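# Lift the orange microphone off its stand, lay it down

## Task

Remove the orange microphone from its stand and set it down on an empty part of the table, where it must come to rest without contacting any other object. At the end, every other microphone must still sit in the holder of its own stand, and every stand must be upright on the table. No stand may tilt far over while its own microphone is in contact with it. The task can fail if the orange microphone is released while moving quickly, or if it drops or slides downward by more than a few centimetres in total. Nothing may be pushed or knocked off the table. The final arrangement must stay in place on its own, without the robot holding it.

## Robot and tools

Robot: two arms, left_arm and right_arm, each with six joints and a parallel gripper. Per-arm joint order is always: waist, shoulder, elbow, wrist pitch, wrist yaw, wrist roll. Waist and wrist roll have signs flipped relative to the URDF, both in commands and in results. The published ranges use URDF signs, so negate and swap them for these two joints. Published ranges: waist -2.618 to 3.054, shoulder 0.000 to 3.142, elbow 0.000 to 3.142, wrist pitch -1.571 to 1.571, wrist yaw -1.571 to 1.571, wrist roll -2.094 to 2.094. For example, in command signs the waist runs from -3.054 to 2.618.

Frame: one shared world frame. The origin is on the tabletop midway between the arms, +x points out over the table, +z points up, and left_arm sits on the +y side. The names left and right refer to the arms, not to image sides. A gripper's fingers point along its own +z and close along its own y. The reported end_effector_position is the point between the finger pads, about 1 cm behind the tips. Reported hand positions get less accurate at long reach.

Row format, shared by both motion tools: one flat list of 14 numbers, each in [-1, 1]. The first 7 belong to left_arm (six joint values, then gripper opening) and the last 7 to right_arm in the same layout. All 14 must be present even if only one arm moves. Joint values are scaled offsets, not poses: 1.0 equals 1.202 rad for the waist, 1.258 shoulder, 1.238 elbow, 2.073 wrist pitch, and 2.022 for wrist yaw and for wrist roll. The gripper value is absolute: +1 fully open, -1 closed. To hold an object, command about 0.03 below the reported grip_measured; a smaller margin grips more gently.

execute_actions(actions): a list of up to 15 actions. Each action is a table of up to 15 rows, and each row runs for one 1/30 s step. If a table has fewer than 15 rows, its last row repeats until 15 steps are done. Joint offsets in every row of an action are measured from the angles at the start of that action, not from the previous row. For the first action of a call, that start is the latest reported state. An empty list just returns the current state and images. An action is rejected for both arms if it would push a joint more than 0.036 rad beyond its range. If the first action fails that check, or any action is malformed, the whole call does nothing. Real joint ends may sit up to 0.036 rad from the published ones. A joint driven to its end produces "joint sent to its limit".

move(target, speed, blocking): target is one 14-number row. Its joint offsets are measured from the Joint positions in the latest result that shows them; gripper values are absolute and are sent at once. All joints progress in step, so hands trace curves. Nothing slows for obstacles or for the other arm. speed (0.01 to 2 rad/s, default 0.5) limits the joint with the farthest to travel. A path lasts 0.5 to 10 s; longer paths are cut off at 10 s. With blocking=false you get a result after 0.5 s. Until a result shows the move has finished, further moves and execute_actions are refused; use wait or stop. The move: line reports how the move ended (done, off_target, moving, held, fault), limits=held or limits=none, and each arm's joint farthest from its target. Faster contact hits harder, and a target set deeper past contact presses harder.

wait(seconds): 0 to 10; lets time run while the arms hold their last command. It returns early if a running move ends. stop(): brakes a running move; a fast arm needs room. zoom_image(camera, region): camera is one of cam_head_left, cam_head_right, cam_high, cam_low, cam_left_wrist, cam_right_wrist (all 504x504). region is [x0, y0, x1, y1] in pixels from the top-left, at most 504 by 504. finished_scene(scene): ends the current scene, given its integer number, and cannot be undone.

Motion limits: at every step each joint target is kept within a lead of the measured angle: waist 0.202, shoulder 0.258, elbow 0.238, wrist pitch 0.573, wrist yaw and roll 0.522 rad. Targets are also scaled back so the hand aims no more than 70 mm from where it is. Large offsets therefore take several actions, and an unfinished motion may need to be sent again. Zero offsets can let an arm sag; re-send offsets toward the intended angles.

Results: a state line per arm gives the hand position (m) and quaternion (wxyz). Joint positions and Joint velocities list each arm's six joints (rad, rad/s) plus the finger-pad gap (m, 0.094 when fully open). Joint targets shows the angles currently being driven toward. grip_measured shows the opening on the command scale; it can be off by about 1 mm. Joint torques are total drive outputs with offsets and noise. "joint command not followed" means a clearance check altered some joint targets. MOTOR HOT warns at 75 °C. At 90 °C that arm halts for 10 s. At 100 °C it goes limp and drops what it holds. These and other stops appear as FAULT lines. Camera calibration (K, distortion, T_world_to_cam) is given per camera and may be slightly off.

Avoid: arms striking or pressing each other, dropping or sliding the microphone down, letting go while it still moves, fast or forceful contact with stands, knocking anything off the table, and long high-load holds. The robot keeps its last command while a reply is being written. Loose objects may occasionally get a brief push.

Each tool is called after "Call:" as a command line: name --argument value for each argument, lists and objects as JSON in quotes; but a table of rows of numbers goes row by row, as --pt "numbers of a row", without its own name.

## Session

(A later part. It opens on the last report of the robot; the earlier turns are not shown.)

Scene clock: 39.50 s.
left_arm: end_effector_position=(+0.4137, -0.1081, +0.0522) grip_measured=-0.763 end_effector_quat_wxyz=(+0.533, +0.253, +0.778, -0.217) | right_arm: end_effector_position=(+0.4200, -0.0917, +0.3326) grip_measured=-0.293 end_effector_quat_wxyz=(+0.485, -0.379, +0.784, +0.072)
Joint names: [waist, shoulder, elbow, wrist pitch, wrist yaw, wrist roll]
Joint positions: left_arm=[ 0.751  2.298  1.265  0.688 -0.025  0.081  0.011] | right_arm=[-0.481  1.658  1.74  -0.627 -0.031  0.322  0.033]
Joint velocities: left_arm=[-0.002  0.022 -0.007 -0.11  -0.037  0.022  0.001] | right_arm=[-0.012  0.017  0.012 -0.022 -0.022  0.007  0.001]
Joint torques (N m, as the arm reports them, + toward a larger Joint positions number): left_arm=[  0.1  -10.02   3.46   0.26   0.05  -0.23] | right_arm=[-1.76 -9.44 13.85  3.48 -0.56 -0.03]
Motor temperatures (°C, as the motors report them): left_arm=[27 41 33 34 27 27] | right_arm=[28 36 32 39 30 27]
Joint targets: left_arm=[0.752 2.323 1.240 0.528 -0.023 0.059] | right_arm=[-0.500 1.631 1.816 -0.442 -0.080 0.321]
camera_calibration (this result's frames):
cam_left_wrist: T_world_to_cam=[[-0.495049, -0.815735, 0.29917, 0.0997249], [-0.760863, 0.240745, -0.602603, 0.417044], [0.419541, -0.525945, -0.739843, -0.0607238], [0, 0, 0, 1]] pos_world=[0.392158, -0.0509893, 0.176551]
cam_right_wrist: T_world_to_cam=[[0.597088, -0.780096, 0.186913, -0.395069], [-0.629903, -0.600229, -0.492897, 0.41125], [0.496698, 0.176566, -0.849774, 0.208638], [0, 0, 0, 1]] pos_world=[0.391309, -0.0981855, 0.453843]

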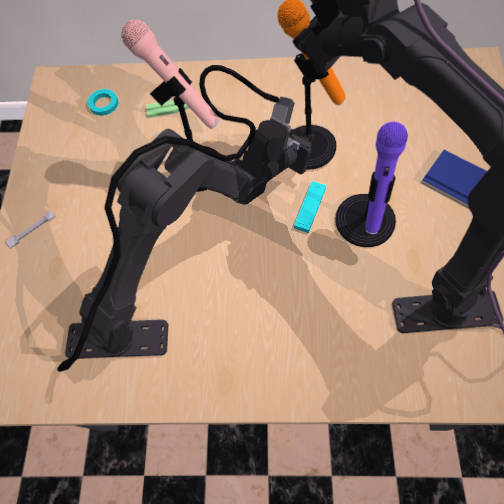

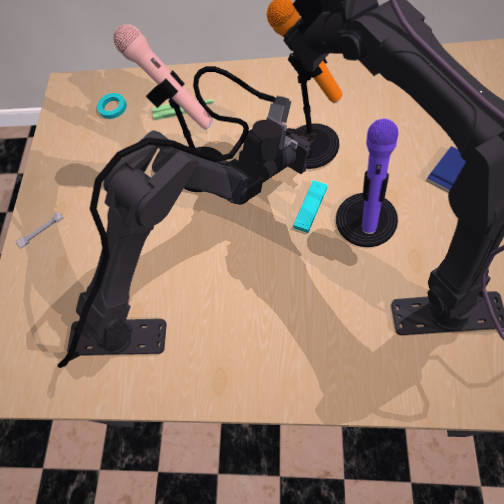

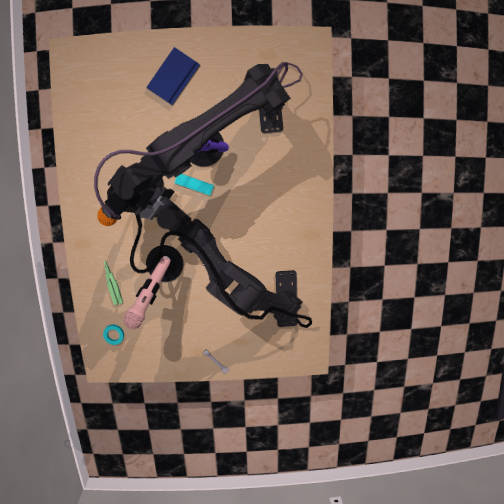

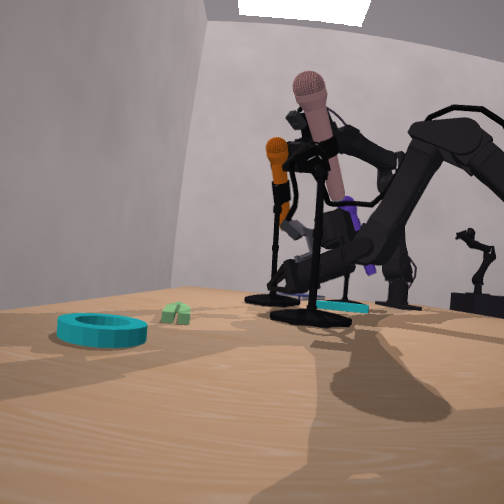

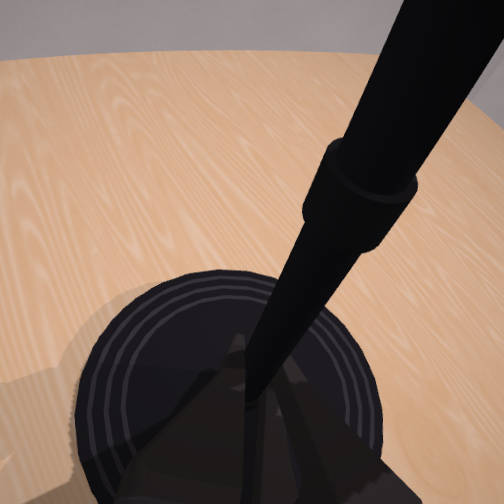

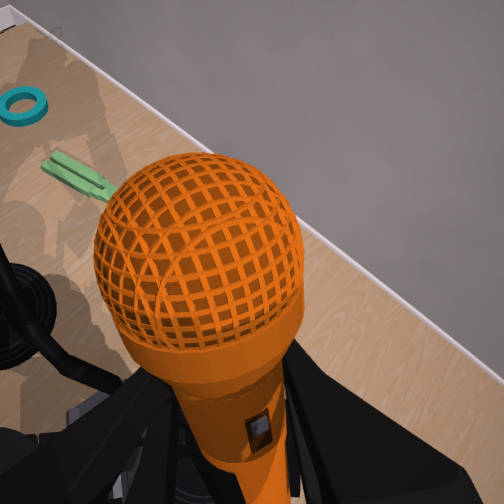

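Call:
move --target '[0,0,0,0,0,-0.04,-0.9,0.008,-0.05,-0.07,0.004,0.011,0,-0.4]' --speed 0.1

Call:
move --target '[0,-0.1,-0.05,0.148,0,0,0.2,0,0,0,0,0,0,-0.4]' --speed 0.2

Call:
move --target '[0,0,0,0,0,0,-0.9,0,0,0,0,0,0,-0.4]'

Scene clock: 47.17 s.
left_arm: end_effector_position=(+0.4126, -0.1098, +0.0534) grip_measured=-0.763 end_effector_quat_wxyz=(+0.538, +0.276, +0.769, -0.208) | right_arm: end_effector_position=(+0.4122, -0.1036, +0.3244) grip_measured=-0.293 end_effector_quat_wxyz=(+0.479, -0.374, +0.791, +0.063)
Joint names: [waist, shoulder, elbow, wrist pitch, wrist yaw, wrist roll]
Joint positions: left_arm=[ 0.751  2.296  1.265  0.69  -0.013  0.029  0.011] | right_arm=[-0.475  1.61   1.669 -0.62  -0.013  0.32   0.033]
Joint velocities: left_arm=[ 0.017 -0.002 -0.002  0.037  0.022 -0.007  0.   ] | right_arm=[ 0.002 -0.007 -0.002 -0.022 -0.125  0.066 -0.   ]
Joint torques (N m, as the arm reports them, + toward a larger Joint positions number): left_arm=[  0.03 -12.03   5.48   1.8   -0.09  -0.31] | right_arm=[ 0.28 -8.04  6.47  1.7   0.04  0.  ]
Motor temperatures (°C, as the motors report them): left_arm=[27 42 32 33 27 27] | right_arm=[28 38 35 45 30 27]
Joint targets: left_arm=[0.751 2.298 1.265 0.688 -0.025 -0.000] | right_arm=[-0.471 1.596 1.654 -0.619 -0.009 0.322]
move: off_target (left_arm); limits=none; left_arm: farthest joint: the wrist roll, 0.029 radians from its target (0.081 radians at the start); right_arm: farthest joint: the elbow, 0.016 radians from its target (0.087 radians at the start)
camera_calibration (this result's frames):
cam_left_wrist: T_world_to_cam=[[-0.526754, -0.810274, 0.256879, 0.113334], [-0.734289, 0.281527, -0.617708, 0.41164], [0.428194, -0.514003, -0.74327, -0.0622906], [0, 0, 0, 1]] pos_world=[0.388634, -0.056074, 0.178861]
cam_right_wrist: T_world_to_cam=[[0.581695, -0.790137, 0.19317, -0.394919], [-0.647783, -0.593626, -0.477478, 0.398172], [0.491944, 0.152614, -0.857147, 0.20953], [0, 0, 0, 1]] pos_world=[0.384575, -0.107651, 0.446003]

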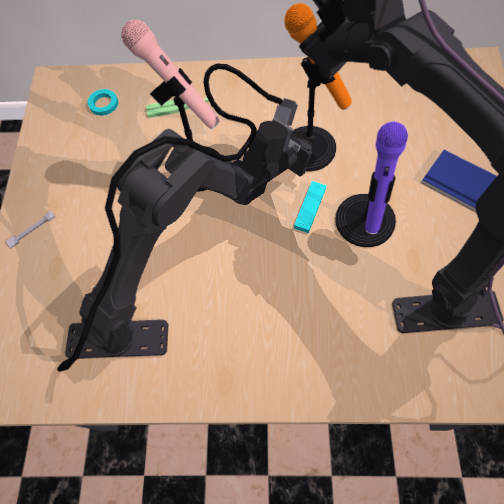

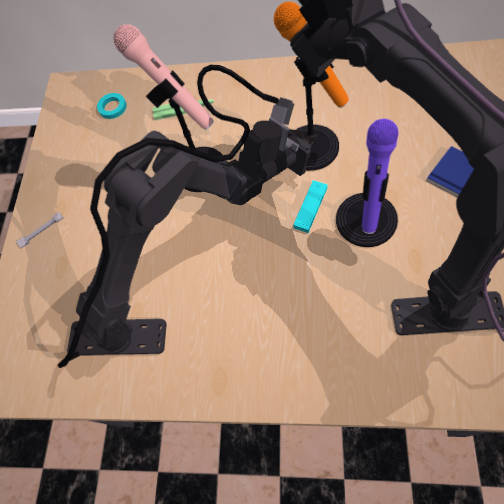

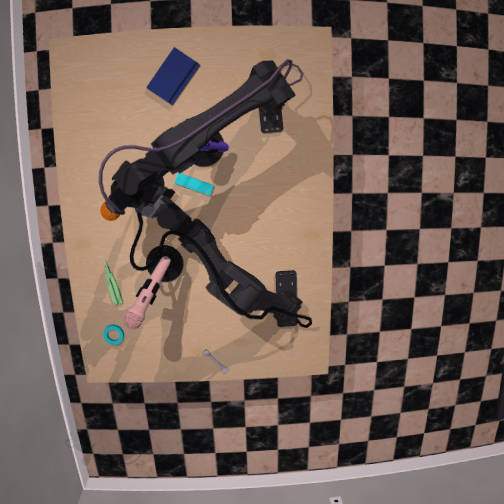

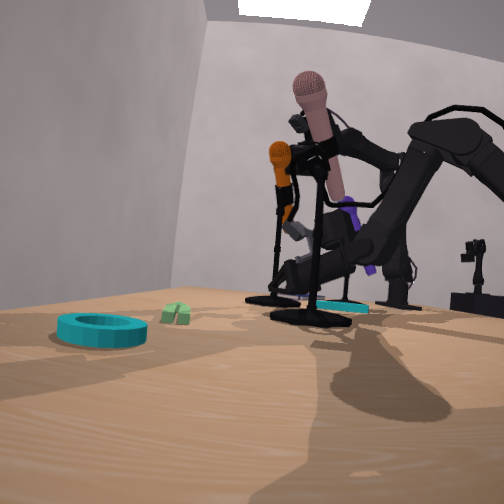

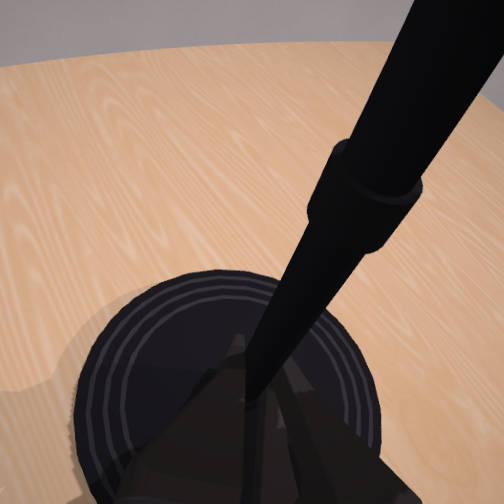

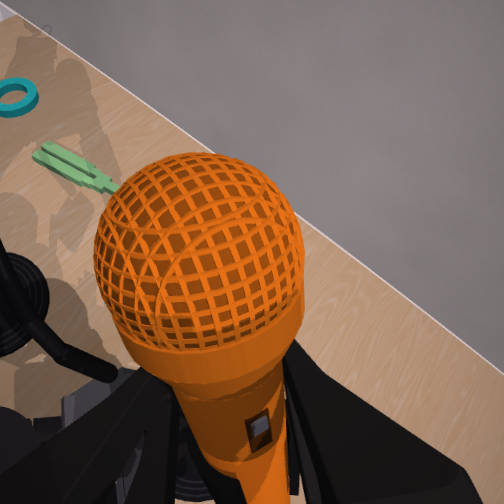

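Scene clock: 49.20 s.
left_arm: end_effector_position=(+0.4141, -0.1113, +0.1626) grip_measured=+0.197 end_effector_quat_wxyz=(+0.659, +0.238, +0.666, -0.257) | right_arm: end_effector_position=(+0.4123, -0.1037, +0.3245) grip_measured=-0.293 end_effector_quat_wxyz=(+0.480, -0.374, +0.791, +0.062)
Joint names: [waist, shoulder, elbow, wrist pitch, wrist yaw, wrist roll]
Joint positions: left_arm=[ 0.751  2.195  1.213  0.983 -0.013  0.029  0.056] | right_arm=[-0.475  1.61   1.669 -0.62  -0.012  0.319  0.033]
Joint velocities: left_arm=[ 0.007 -0.022  0.017 -0.007 -0.095  0.037 -0.001] | right_arm=[ 0.002 -0.022 -0.007  0.095  0.095  0.051 -0.   ]
Joint torques (N m, as the arm reports them, + toward a larger Joint positions number): left_arm=[  0.03 -13.7    4.91   1.96   0.02   0.  ] | right_arm=[-0.07 -6.93  7.73  1.67 -0.01 -0.01]
Motor temperatures (°C, as the motors report them): left_arm=[27 43 32 33 27 27] | right_arm=[28 38 34 44 30 27]
Joint targets: left_arm=[0.751 2.171 1.203 0.996 -0.013 0.029] | right_arm=[-0.475 1.610 1.669 -0.620 -0.013 0.320]
move: off_target (left_arm); limits=none; left_arm: farthest joint: the shoulder, 0.025 radians from its target (0.126 radians at the start); right_arm: farthest joint: the wrist yaw, 0.001 radians from its target (0.000 radians at the start)
camera_calibration (this result's frames):
cam_left_wrist: T_world_to_cam=[[-0.597796, -0.747063, 0.290751, 0.115856], [-0.547331, 0.11536, -0.828927, 0.419074], [0.58572, -0.654667, -0.477853, -0.106608], [0, 0, 0, 1]] pos_world=[0.361073, -0.0315847, 0.262754]
cam_right_wrist: T_world_to_cam=[[0.580891, -0.790694, 0.193309, -0.394862], [-0.647958, -0.592919, -0.478119, 0.398669], [0.492663, 0.152479, -0.856758, 0.209161], [0, 0, 0, 1]] pos_world=[0.384646, -0.107729, 0.446142]

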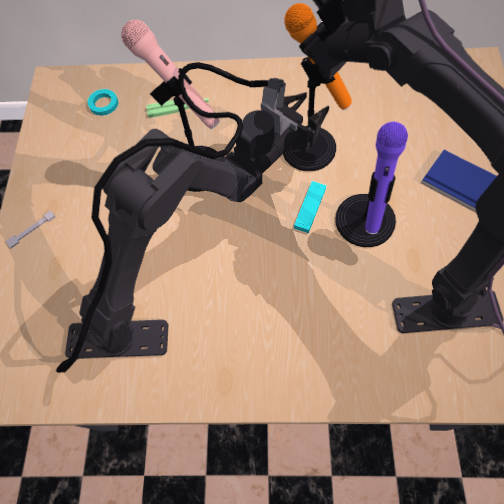

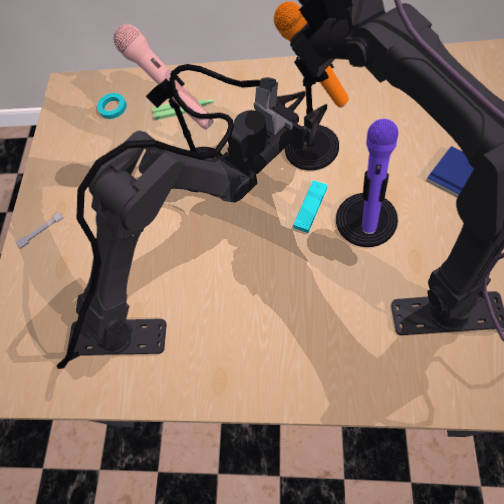

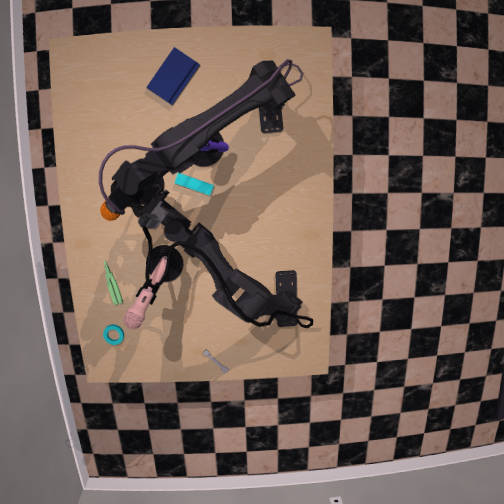

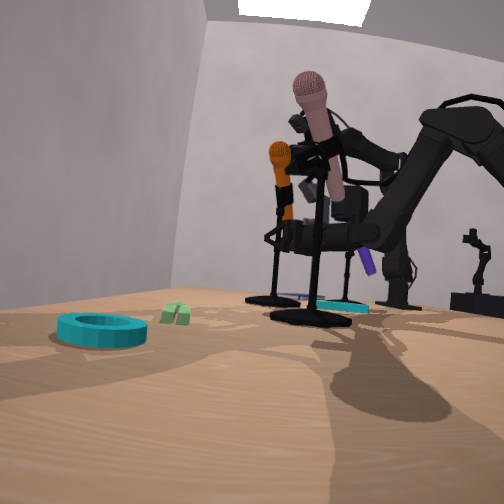

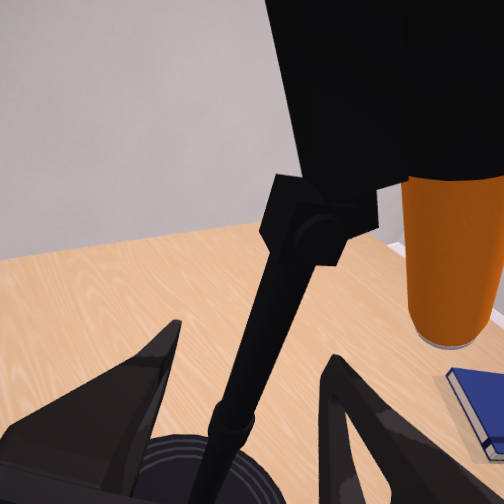

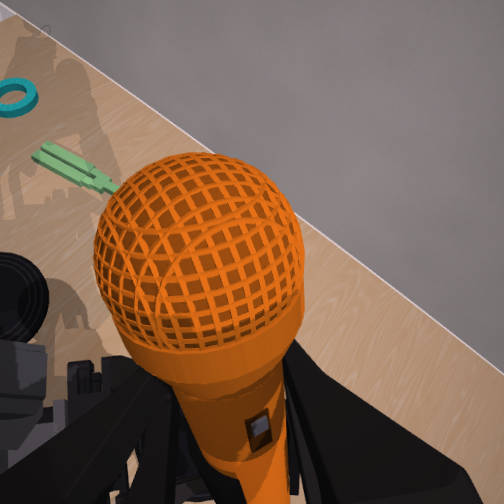

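Scene clock: 49.70 s.
left_arm: end_effector_position=(+0.4152, -0.1100, +0.1624) grip_measured=-0.764 end_effector_quat_wxyz=(+0.659, +0.235, +0.667, -0.256) | right_arm: end_effector_position=(+0.4124, -0.1042, +0.3241) grip_measured=-0.293 end_effector_quat_wxyz=(+0.479, -0.373, +0.792, +0.061)
Joint names: [waist, shoulder, elbow, wrist pitch, wrist yaw, wrist roll]
Joint positions: left_arm=[ 0.75   2.195  1.213  0.982 -0.017  0.032  0.011] | right_arm=[-0.475  1.61   1.669 -0.622 -0.01   0.32   0.033]
Joint velocities: left_arm=[ 0.002  0.007 -0.022  0.037 -0.051  0.022 -0.001] | right_arm=[-0.002  0.017 -0.007 -0.022 -0.066  0.051  0.   ]
Joint torques (N m, as the arm reports them, + toward a larger Joint positions number): left_arm=[  0.13 -11.63   5.71   1.85   0.06  -0.03] | right_arm=[-0.06 -6.91  7.73  1.7  -0.04 -0.01]
Motor temperatures (°C, as the motors report them): left_arm=[27 43 32 33 27 27] | right_arm=[28 38 34 44 30 27]
Joint targets: left_arm=[0.751 2.195 1.213 0.983 -0.013 0.029] | right_arm=[-0.475 1.610 1.669 -0.620 -0.012 0.320]
move: done; limits=none; left_arm: farthest joint: the wrist yaw, 0.004 radians from its target (0.000 radians at the start); right_arm: farthest joint: the wrist pitch, 0.002 radians from its target (0.000 radians at the start)
camera_calibration (this result's frames):
cam_left_wrist: T_world_to_cam=[[-0.592692, -0.749856, 0.293994, 0.114562], [-0.550308, 0.110485, -0.82762, 0.419861], [0.588113, -0.652311, -0.478135, -0.107204], [0, 0, 0, 1]] pos_world=[0.362001, -0.0304142, 0.262546]
cam_right_wrist: T_world_to_cam=[[0.579399, -0.791405, 0.194873, -0.395196], [-0.649509, -0.592771, -0.476194, 0.398215], [0.492377, 0.149334, -0.857476, 0.2089], [0, 0, 0, 1]] pos_world=[0.384763, -0.107906, 0.445767]

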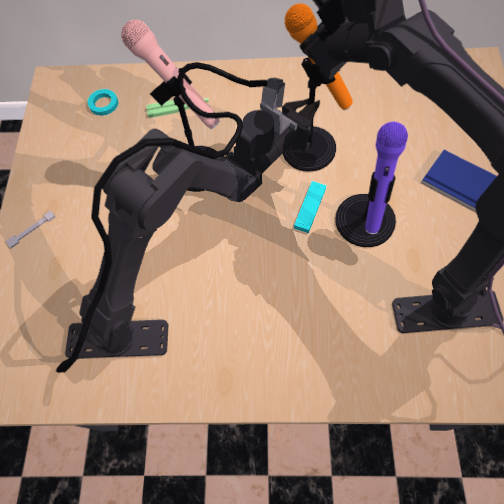

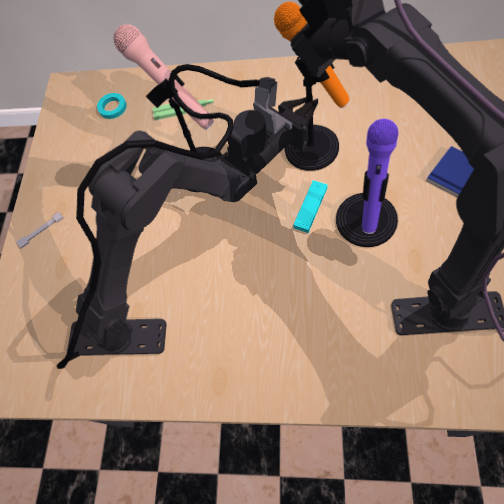

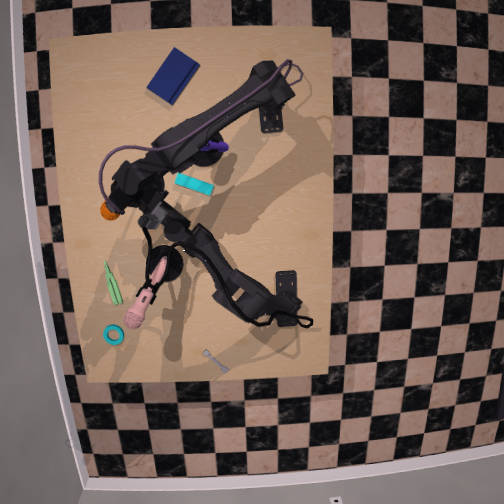

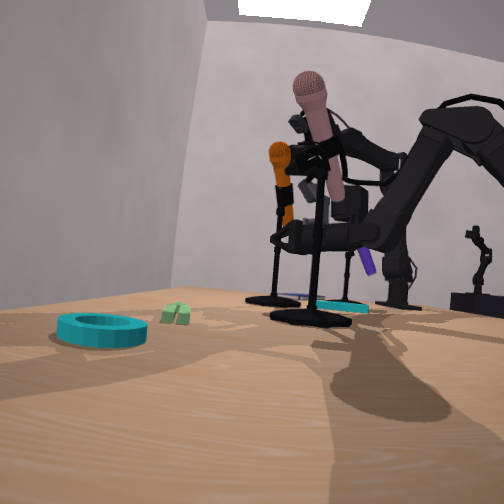

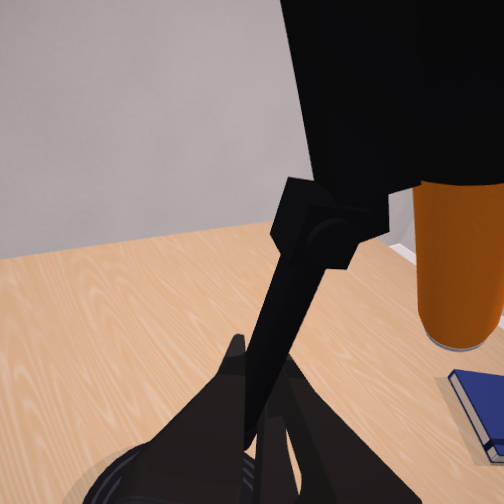

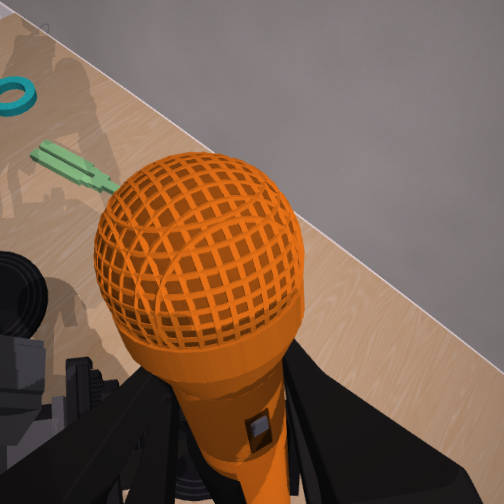

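Call:
execute_actions --actions '[[[0.02,0.015,-0.015,-0.05,0.035,0,-0.9,-0.012,-0.03,0.075,0.03,-0.01,0,-0.4]],[[0.02,0.015,-0.015,-0.05,0.035,0,-0.9,-0.012,-0.03,0.075,0.03,-0.01,0,-0.4]],[[0.02,0.015,-0.015,-0.05,0.035,0,-0.9,-0.012,-0.03,0.075,0.03,-0.01,0,-0.4]],[[0.02,0.015,-0.015,-0.05,0.035,0,-0.9,-0.012,-0.03,0.075,0.03,-0.01,0,-0.4]]]'

Scene clock: 56.27 s.
left_arm: end_effector_position=(+0.4038, -0.1223, +0.1599) grip_measured=-0.764 end_effector_quat_wxyz=(+0.647, +0.269, +0.657, -0.278) | right_arm: end_effector_position=(+0.3978, -0.1179, +0.3282) grip_measured=-0.293 end_effector_quat_wxyz=(+0.441, -0.362, +0.819, +0.055)
Joint names: [waist, shoulder, elbow, wrist pitch, wrist yaw, wrist roll]
Joint positions: left_arm=[0.753 2.196 1.213 0.974 0.066 0.017 0.011] | right_arm=[-0.476  1.613  1.765 -0.802  0.013  0.282  0.033]
Joint velocities: left_arm=[ 0.002  0.007  0.007 -0.11   0.037  0.022 -0.001] | right_arm=[ 0.012 -0.012 -0.007 -0.007  0.007 -0.037  0.   ]
Joint torques (N m, as the arm reports them, + toward a larger Joint positions number): left_arm=[  1.92 -10.02   4.17   0.83   0.47   0.03] | right_arm=[-1.36 -9.73 13.12  2.63 -0.27  0.08]
Motor temperatures (°C, as the motors report them): left_arm=[27 44 32 34 27 27] | right_arm=[28 39 34 44 30 27]
Joint targets: left_arm=[0.776 2.215 1.194 0.870 0.114 0.019] | right_arm=[-0.490 1.574 1.835 -0.696 -0.011 0.293]
camera_calibration (this result's frames):
cam_left_wrist: T_world_to_cam=[[-0.656618, -0.700628, 0.279236, 0.133547], [-0.535083, 0.171813, -0.827144, 0.414124], [0.531544, -0.692532, -0.48771, -0.0902576], [0, 0, 0, 1]] pos_world=[0.357256, -0.0400913, 0.261229]
cam_right_wrist: T_world_to_cam=[[0.562962, -0.808385, 0.172006, -0.386305], [-0.709593, -0.579461, -0.400877, 0.383363], [0.423734, 0.103624, -0.89984, 0.257405], [0, 0, 0, 1]] pos_world=[0.380436, -0.116813, 0.451751]

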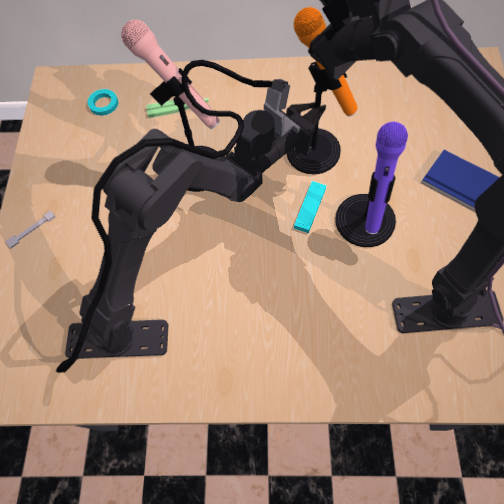

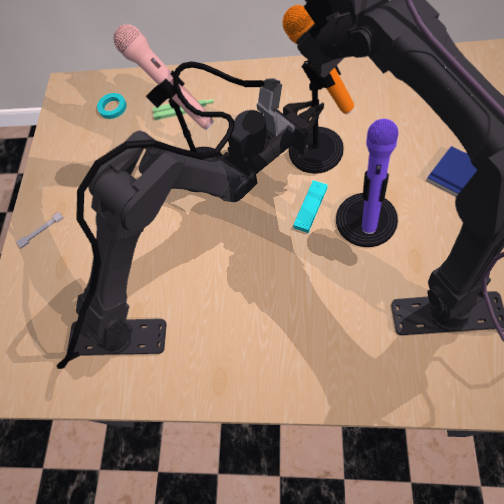

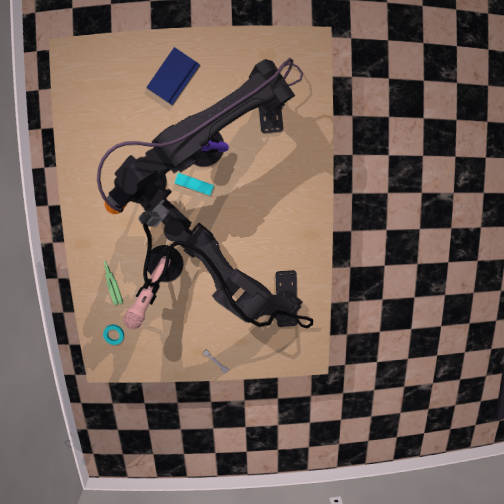

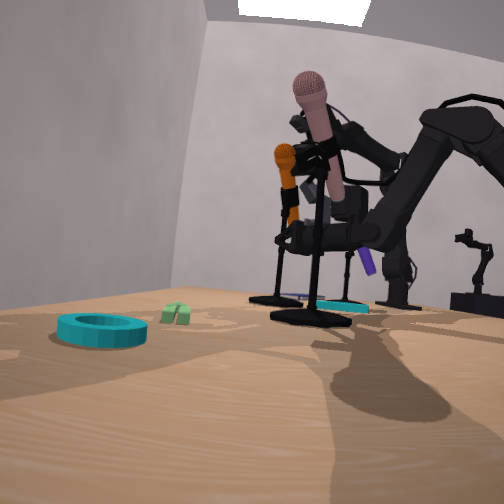

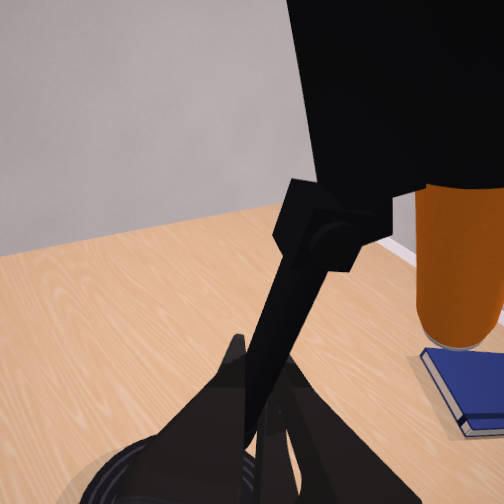

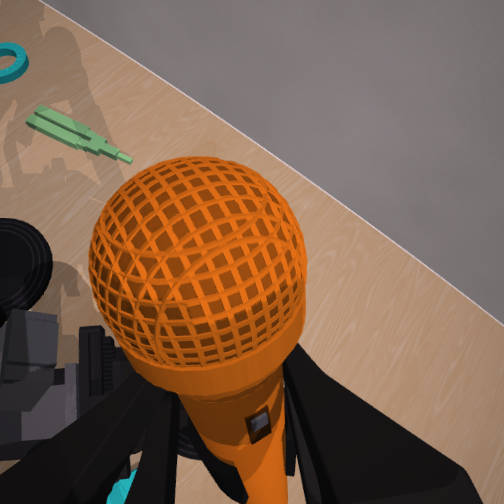

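Call:
execute_actions --actions '[[[-0.02,0.015,-0.015,-0.05,-0.05,0,-0.9,-0.012,-0.02,0.06,0.075,-0.01,0,-0.4]],[[-0.02,0.015,-0.015,-0.05,-0.05,0,-0.9,-0.012,-0.02,0.06,0.075,-0.01,0,-0.4]],[[-0.02,0.015,-0.015,-0.05,-0.04,0,-0.9,-0.012,-0.02,0.06,0.075,-0.01,0,-0.4]],[[-0.02,0.015,-0.015,-0.05,-0.04,0,-0.9,-0.012,-0.02,0.06,0.075,-0.01,0,-0.4]]]'

Scene clock: 63.20 s.
left_arm: end_effector_position=(+0.4150, -0.1103, +0.1608) grip_measured=-0.764 end_effector_quat_wxyz=(+0.656, +0.230, +0.671, -0.260) | right_arm: end_effector_position=(+0.4081, -0.1059, +0.3324) grip_measured=-0.293 end_effector_quat_wxyz=(+0.457, -0.362, +0.810, +0.061)
Joint names: [waist, shoulder, elbow, wrist pitch, wrist yaw, wrist roll]
Joint positions: left_arm=[ 0.751  2.196  1.213  0.978 -0.019  0.047  0.011] | right_arm=[-0.484  1.645  1.784 -0.752  0.009  0.281  0.033]
Joint velocities: left_arm=[ 0.017  0.002 -0.012  0.037 -0.007  0.051 -0.001] | right_arm=[-0.007 -0.007 -0.007  0.007 -0.007 -0.022  0.001]
Joint torques (N m, as the arm reports them, + toward a larger Joint positions number): left_arm=[ -1.94 -10.01   4.18   0.81  -0.68  -0.08] | right_arm=[-1.2  -9.41 13.15  3.1  -0.23 -0.03]
Motor temperatures (°C, as the motors report them): left_arm=[27 43 32 33 27 27] | right_arm=[28 40 36 46 30 27]
Joint targets: left_arm=[0.727 2.215 1.194 0.873 -0.093 0.040] | right_arm=[-0.497 1.614 1.853 -0.600 -0.011 0.279]
camera_calibration (this result's frames):
cam_left_wrist: T_world_to_cam=[[-0.587901, -0.747909, 0.308228, 0.110623], [-0.561864, 0.103415, -0.82074, 0.421369], [0.581964, -0.655696, -0.48102, -0.105379], [0, 0, 0, 1]] pos_world=[0.363114, -0.0299363, 0.261048]
cam_right_wrist: T_world_to_cam=[[0.566483, -0.806192, 0.170737, -0.383977], [-0.690674, -0.577497, -0.435277, 0.403201], [0.449517, 0.128653, -0.883959, 0.242458], [0, 0, 0, 1]] pos_world=[0.387009, -0.107905, 0.455386]

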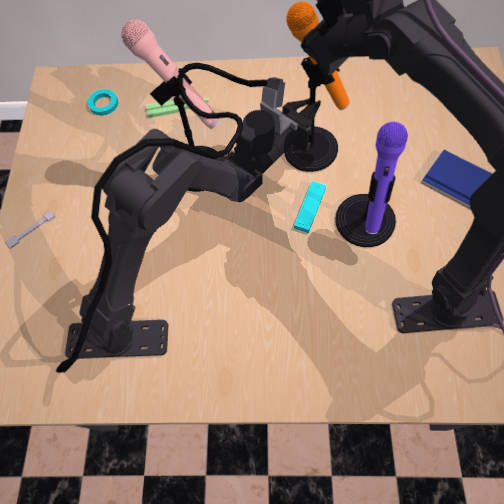

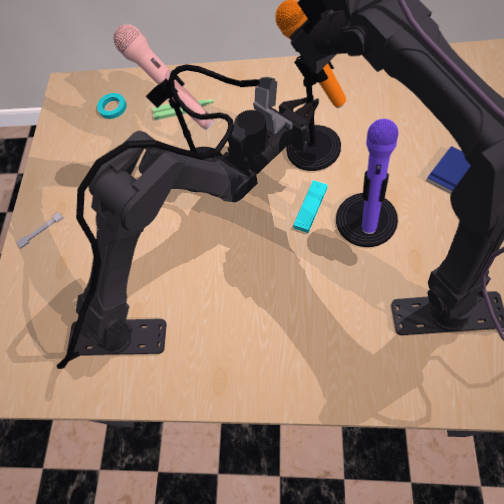

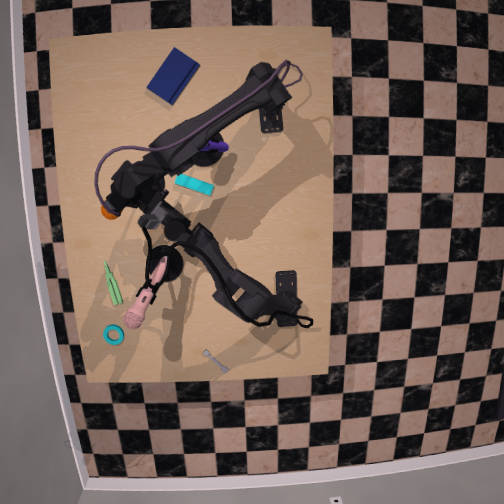

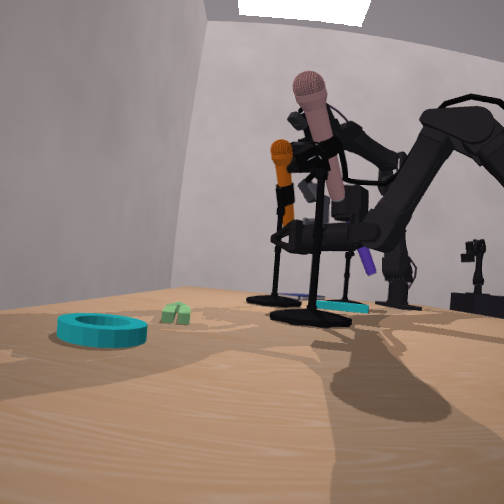

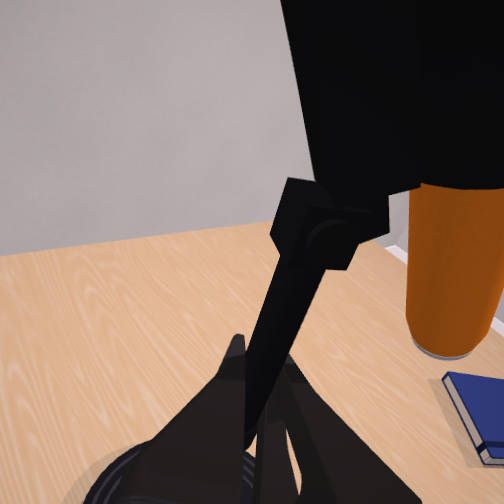

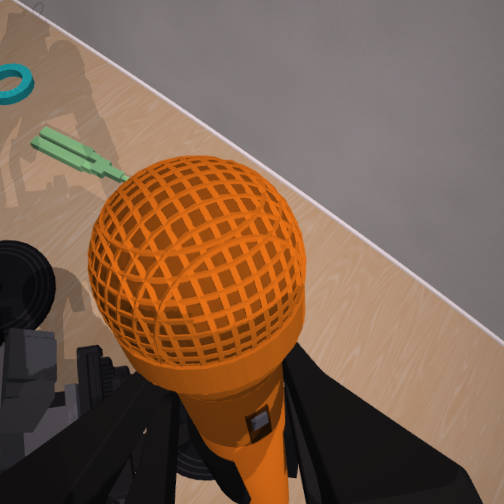

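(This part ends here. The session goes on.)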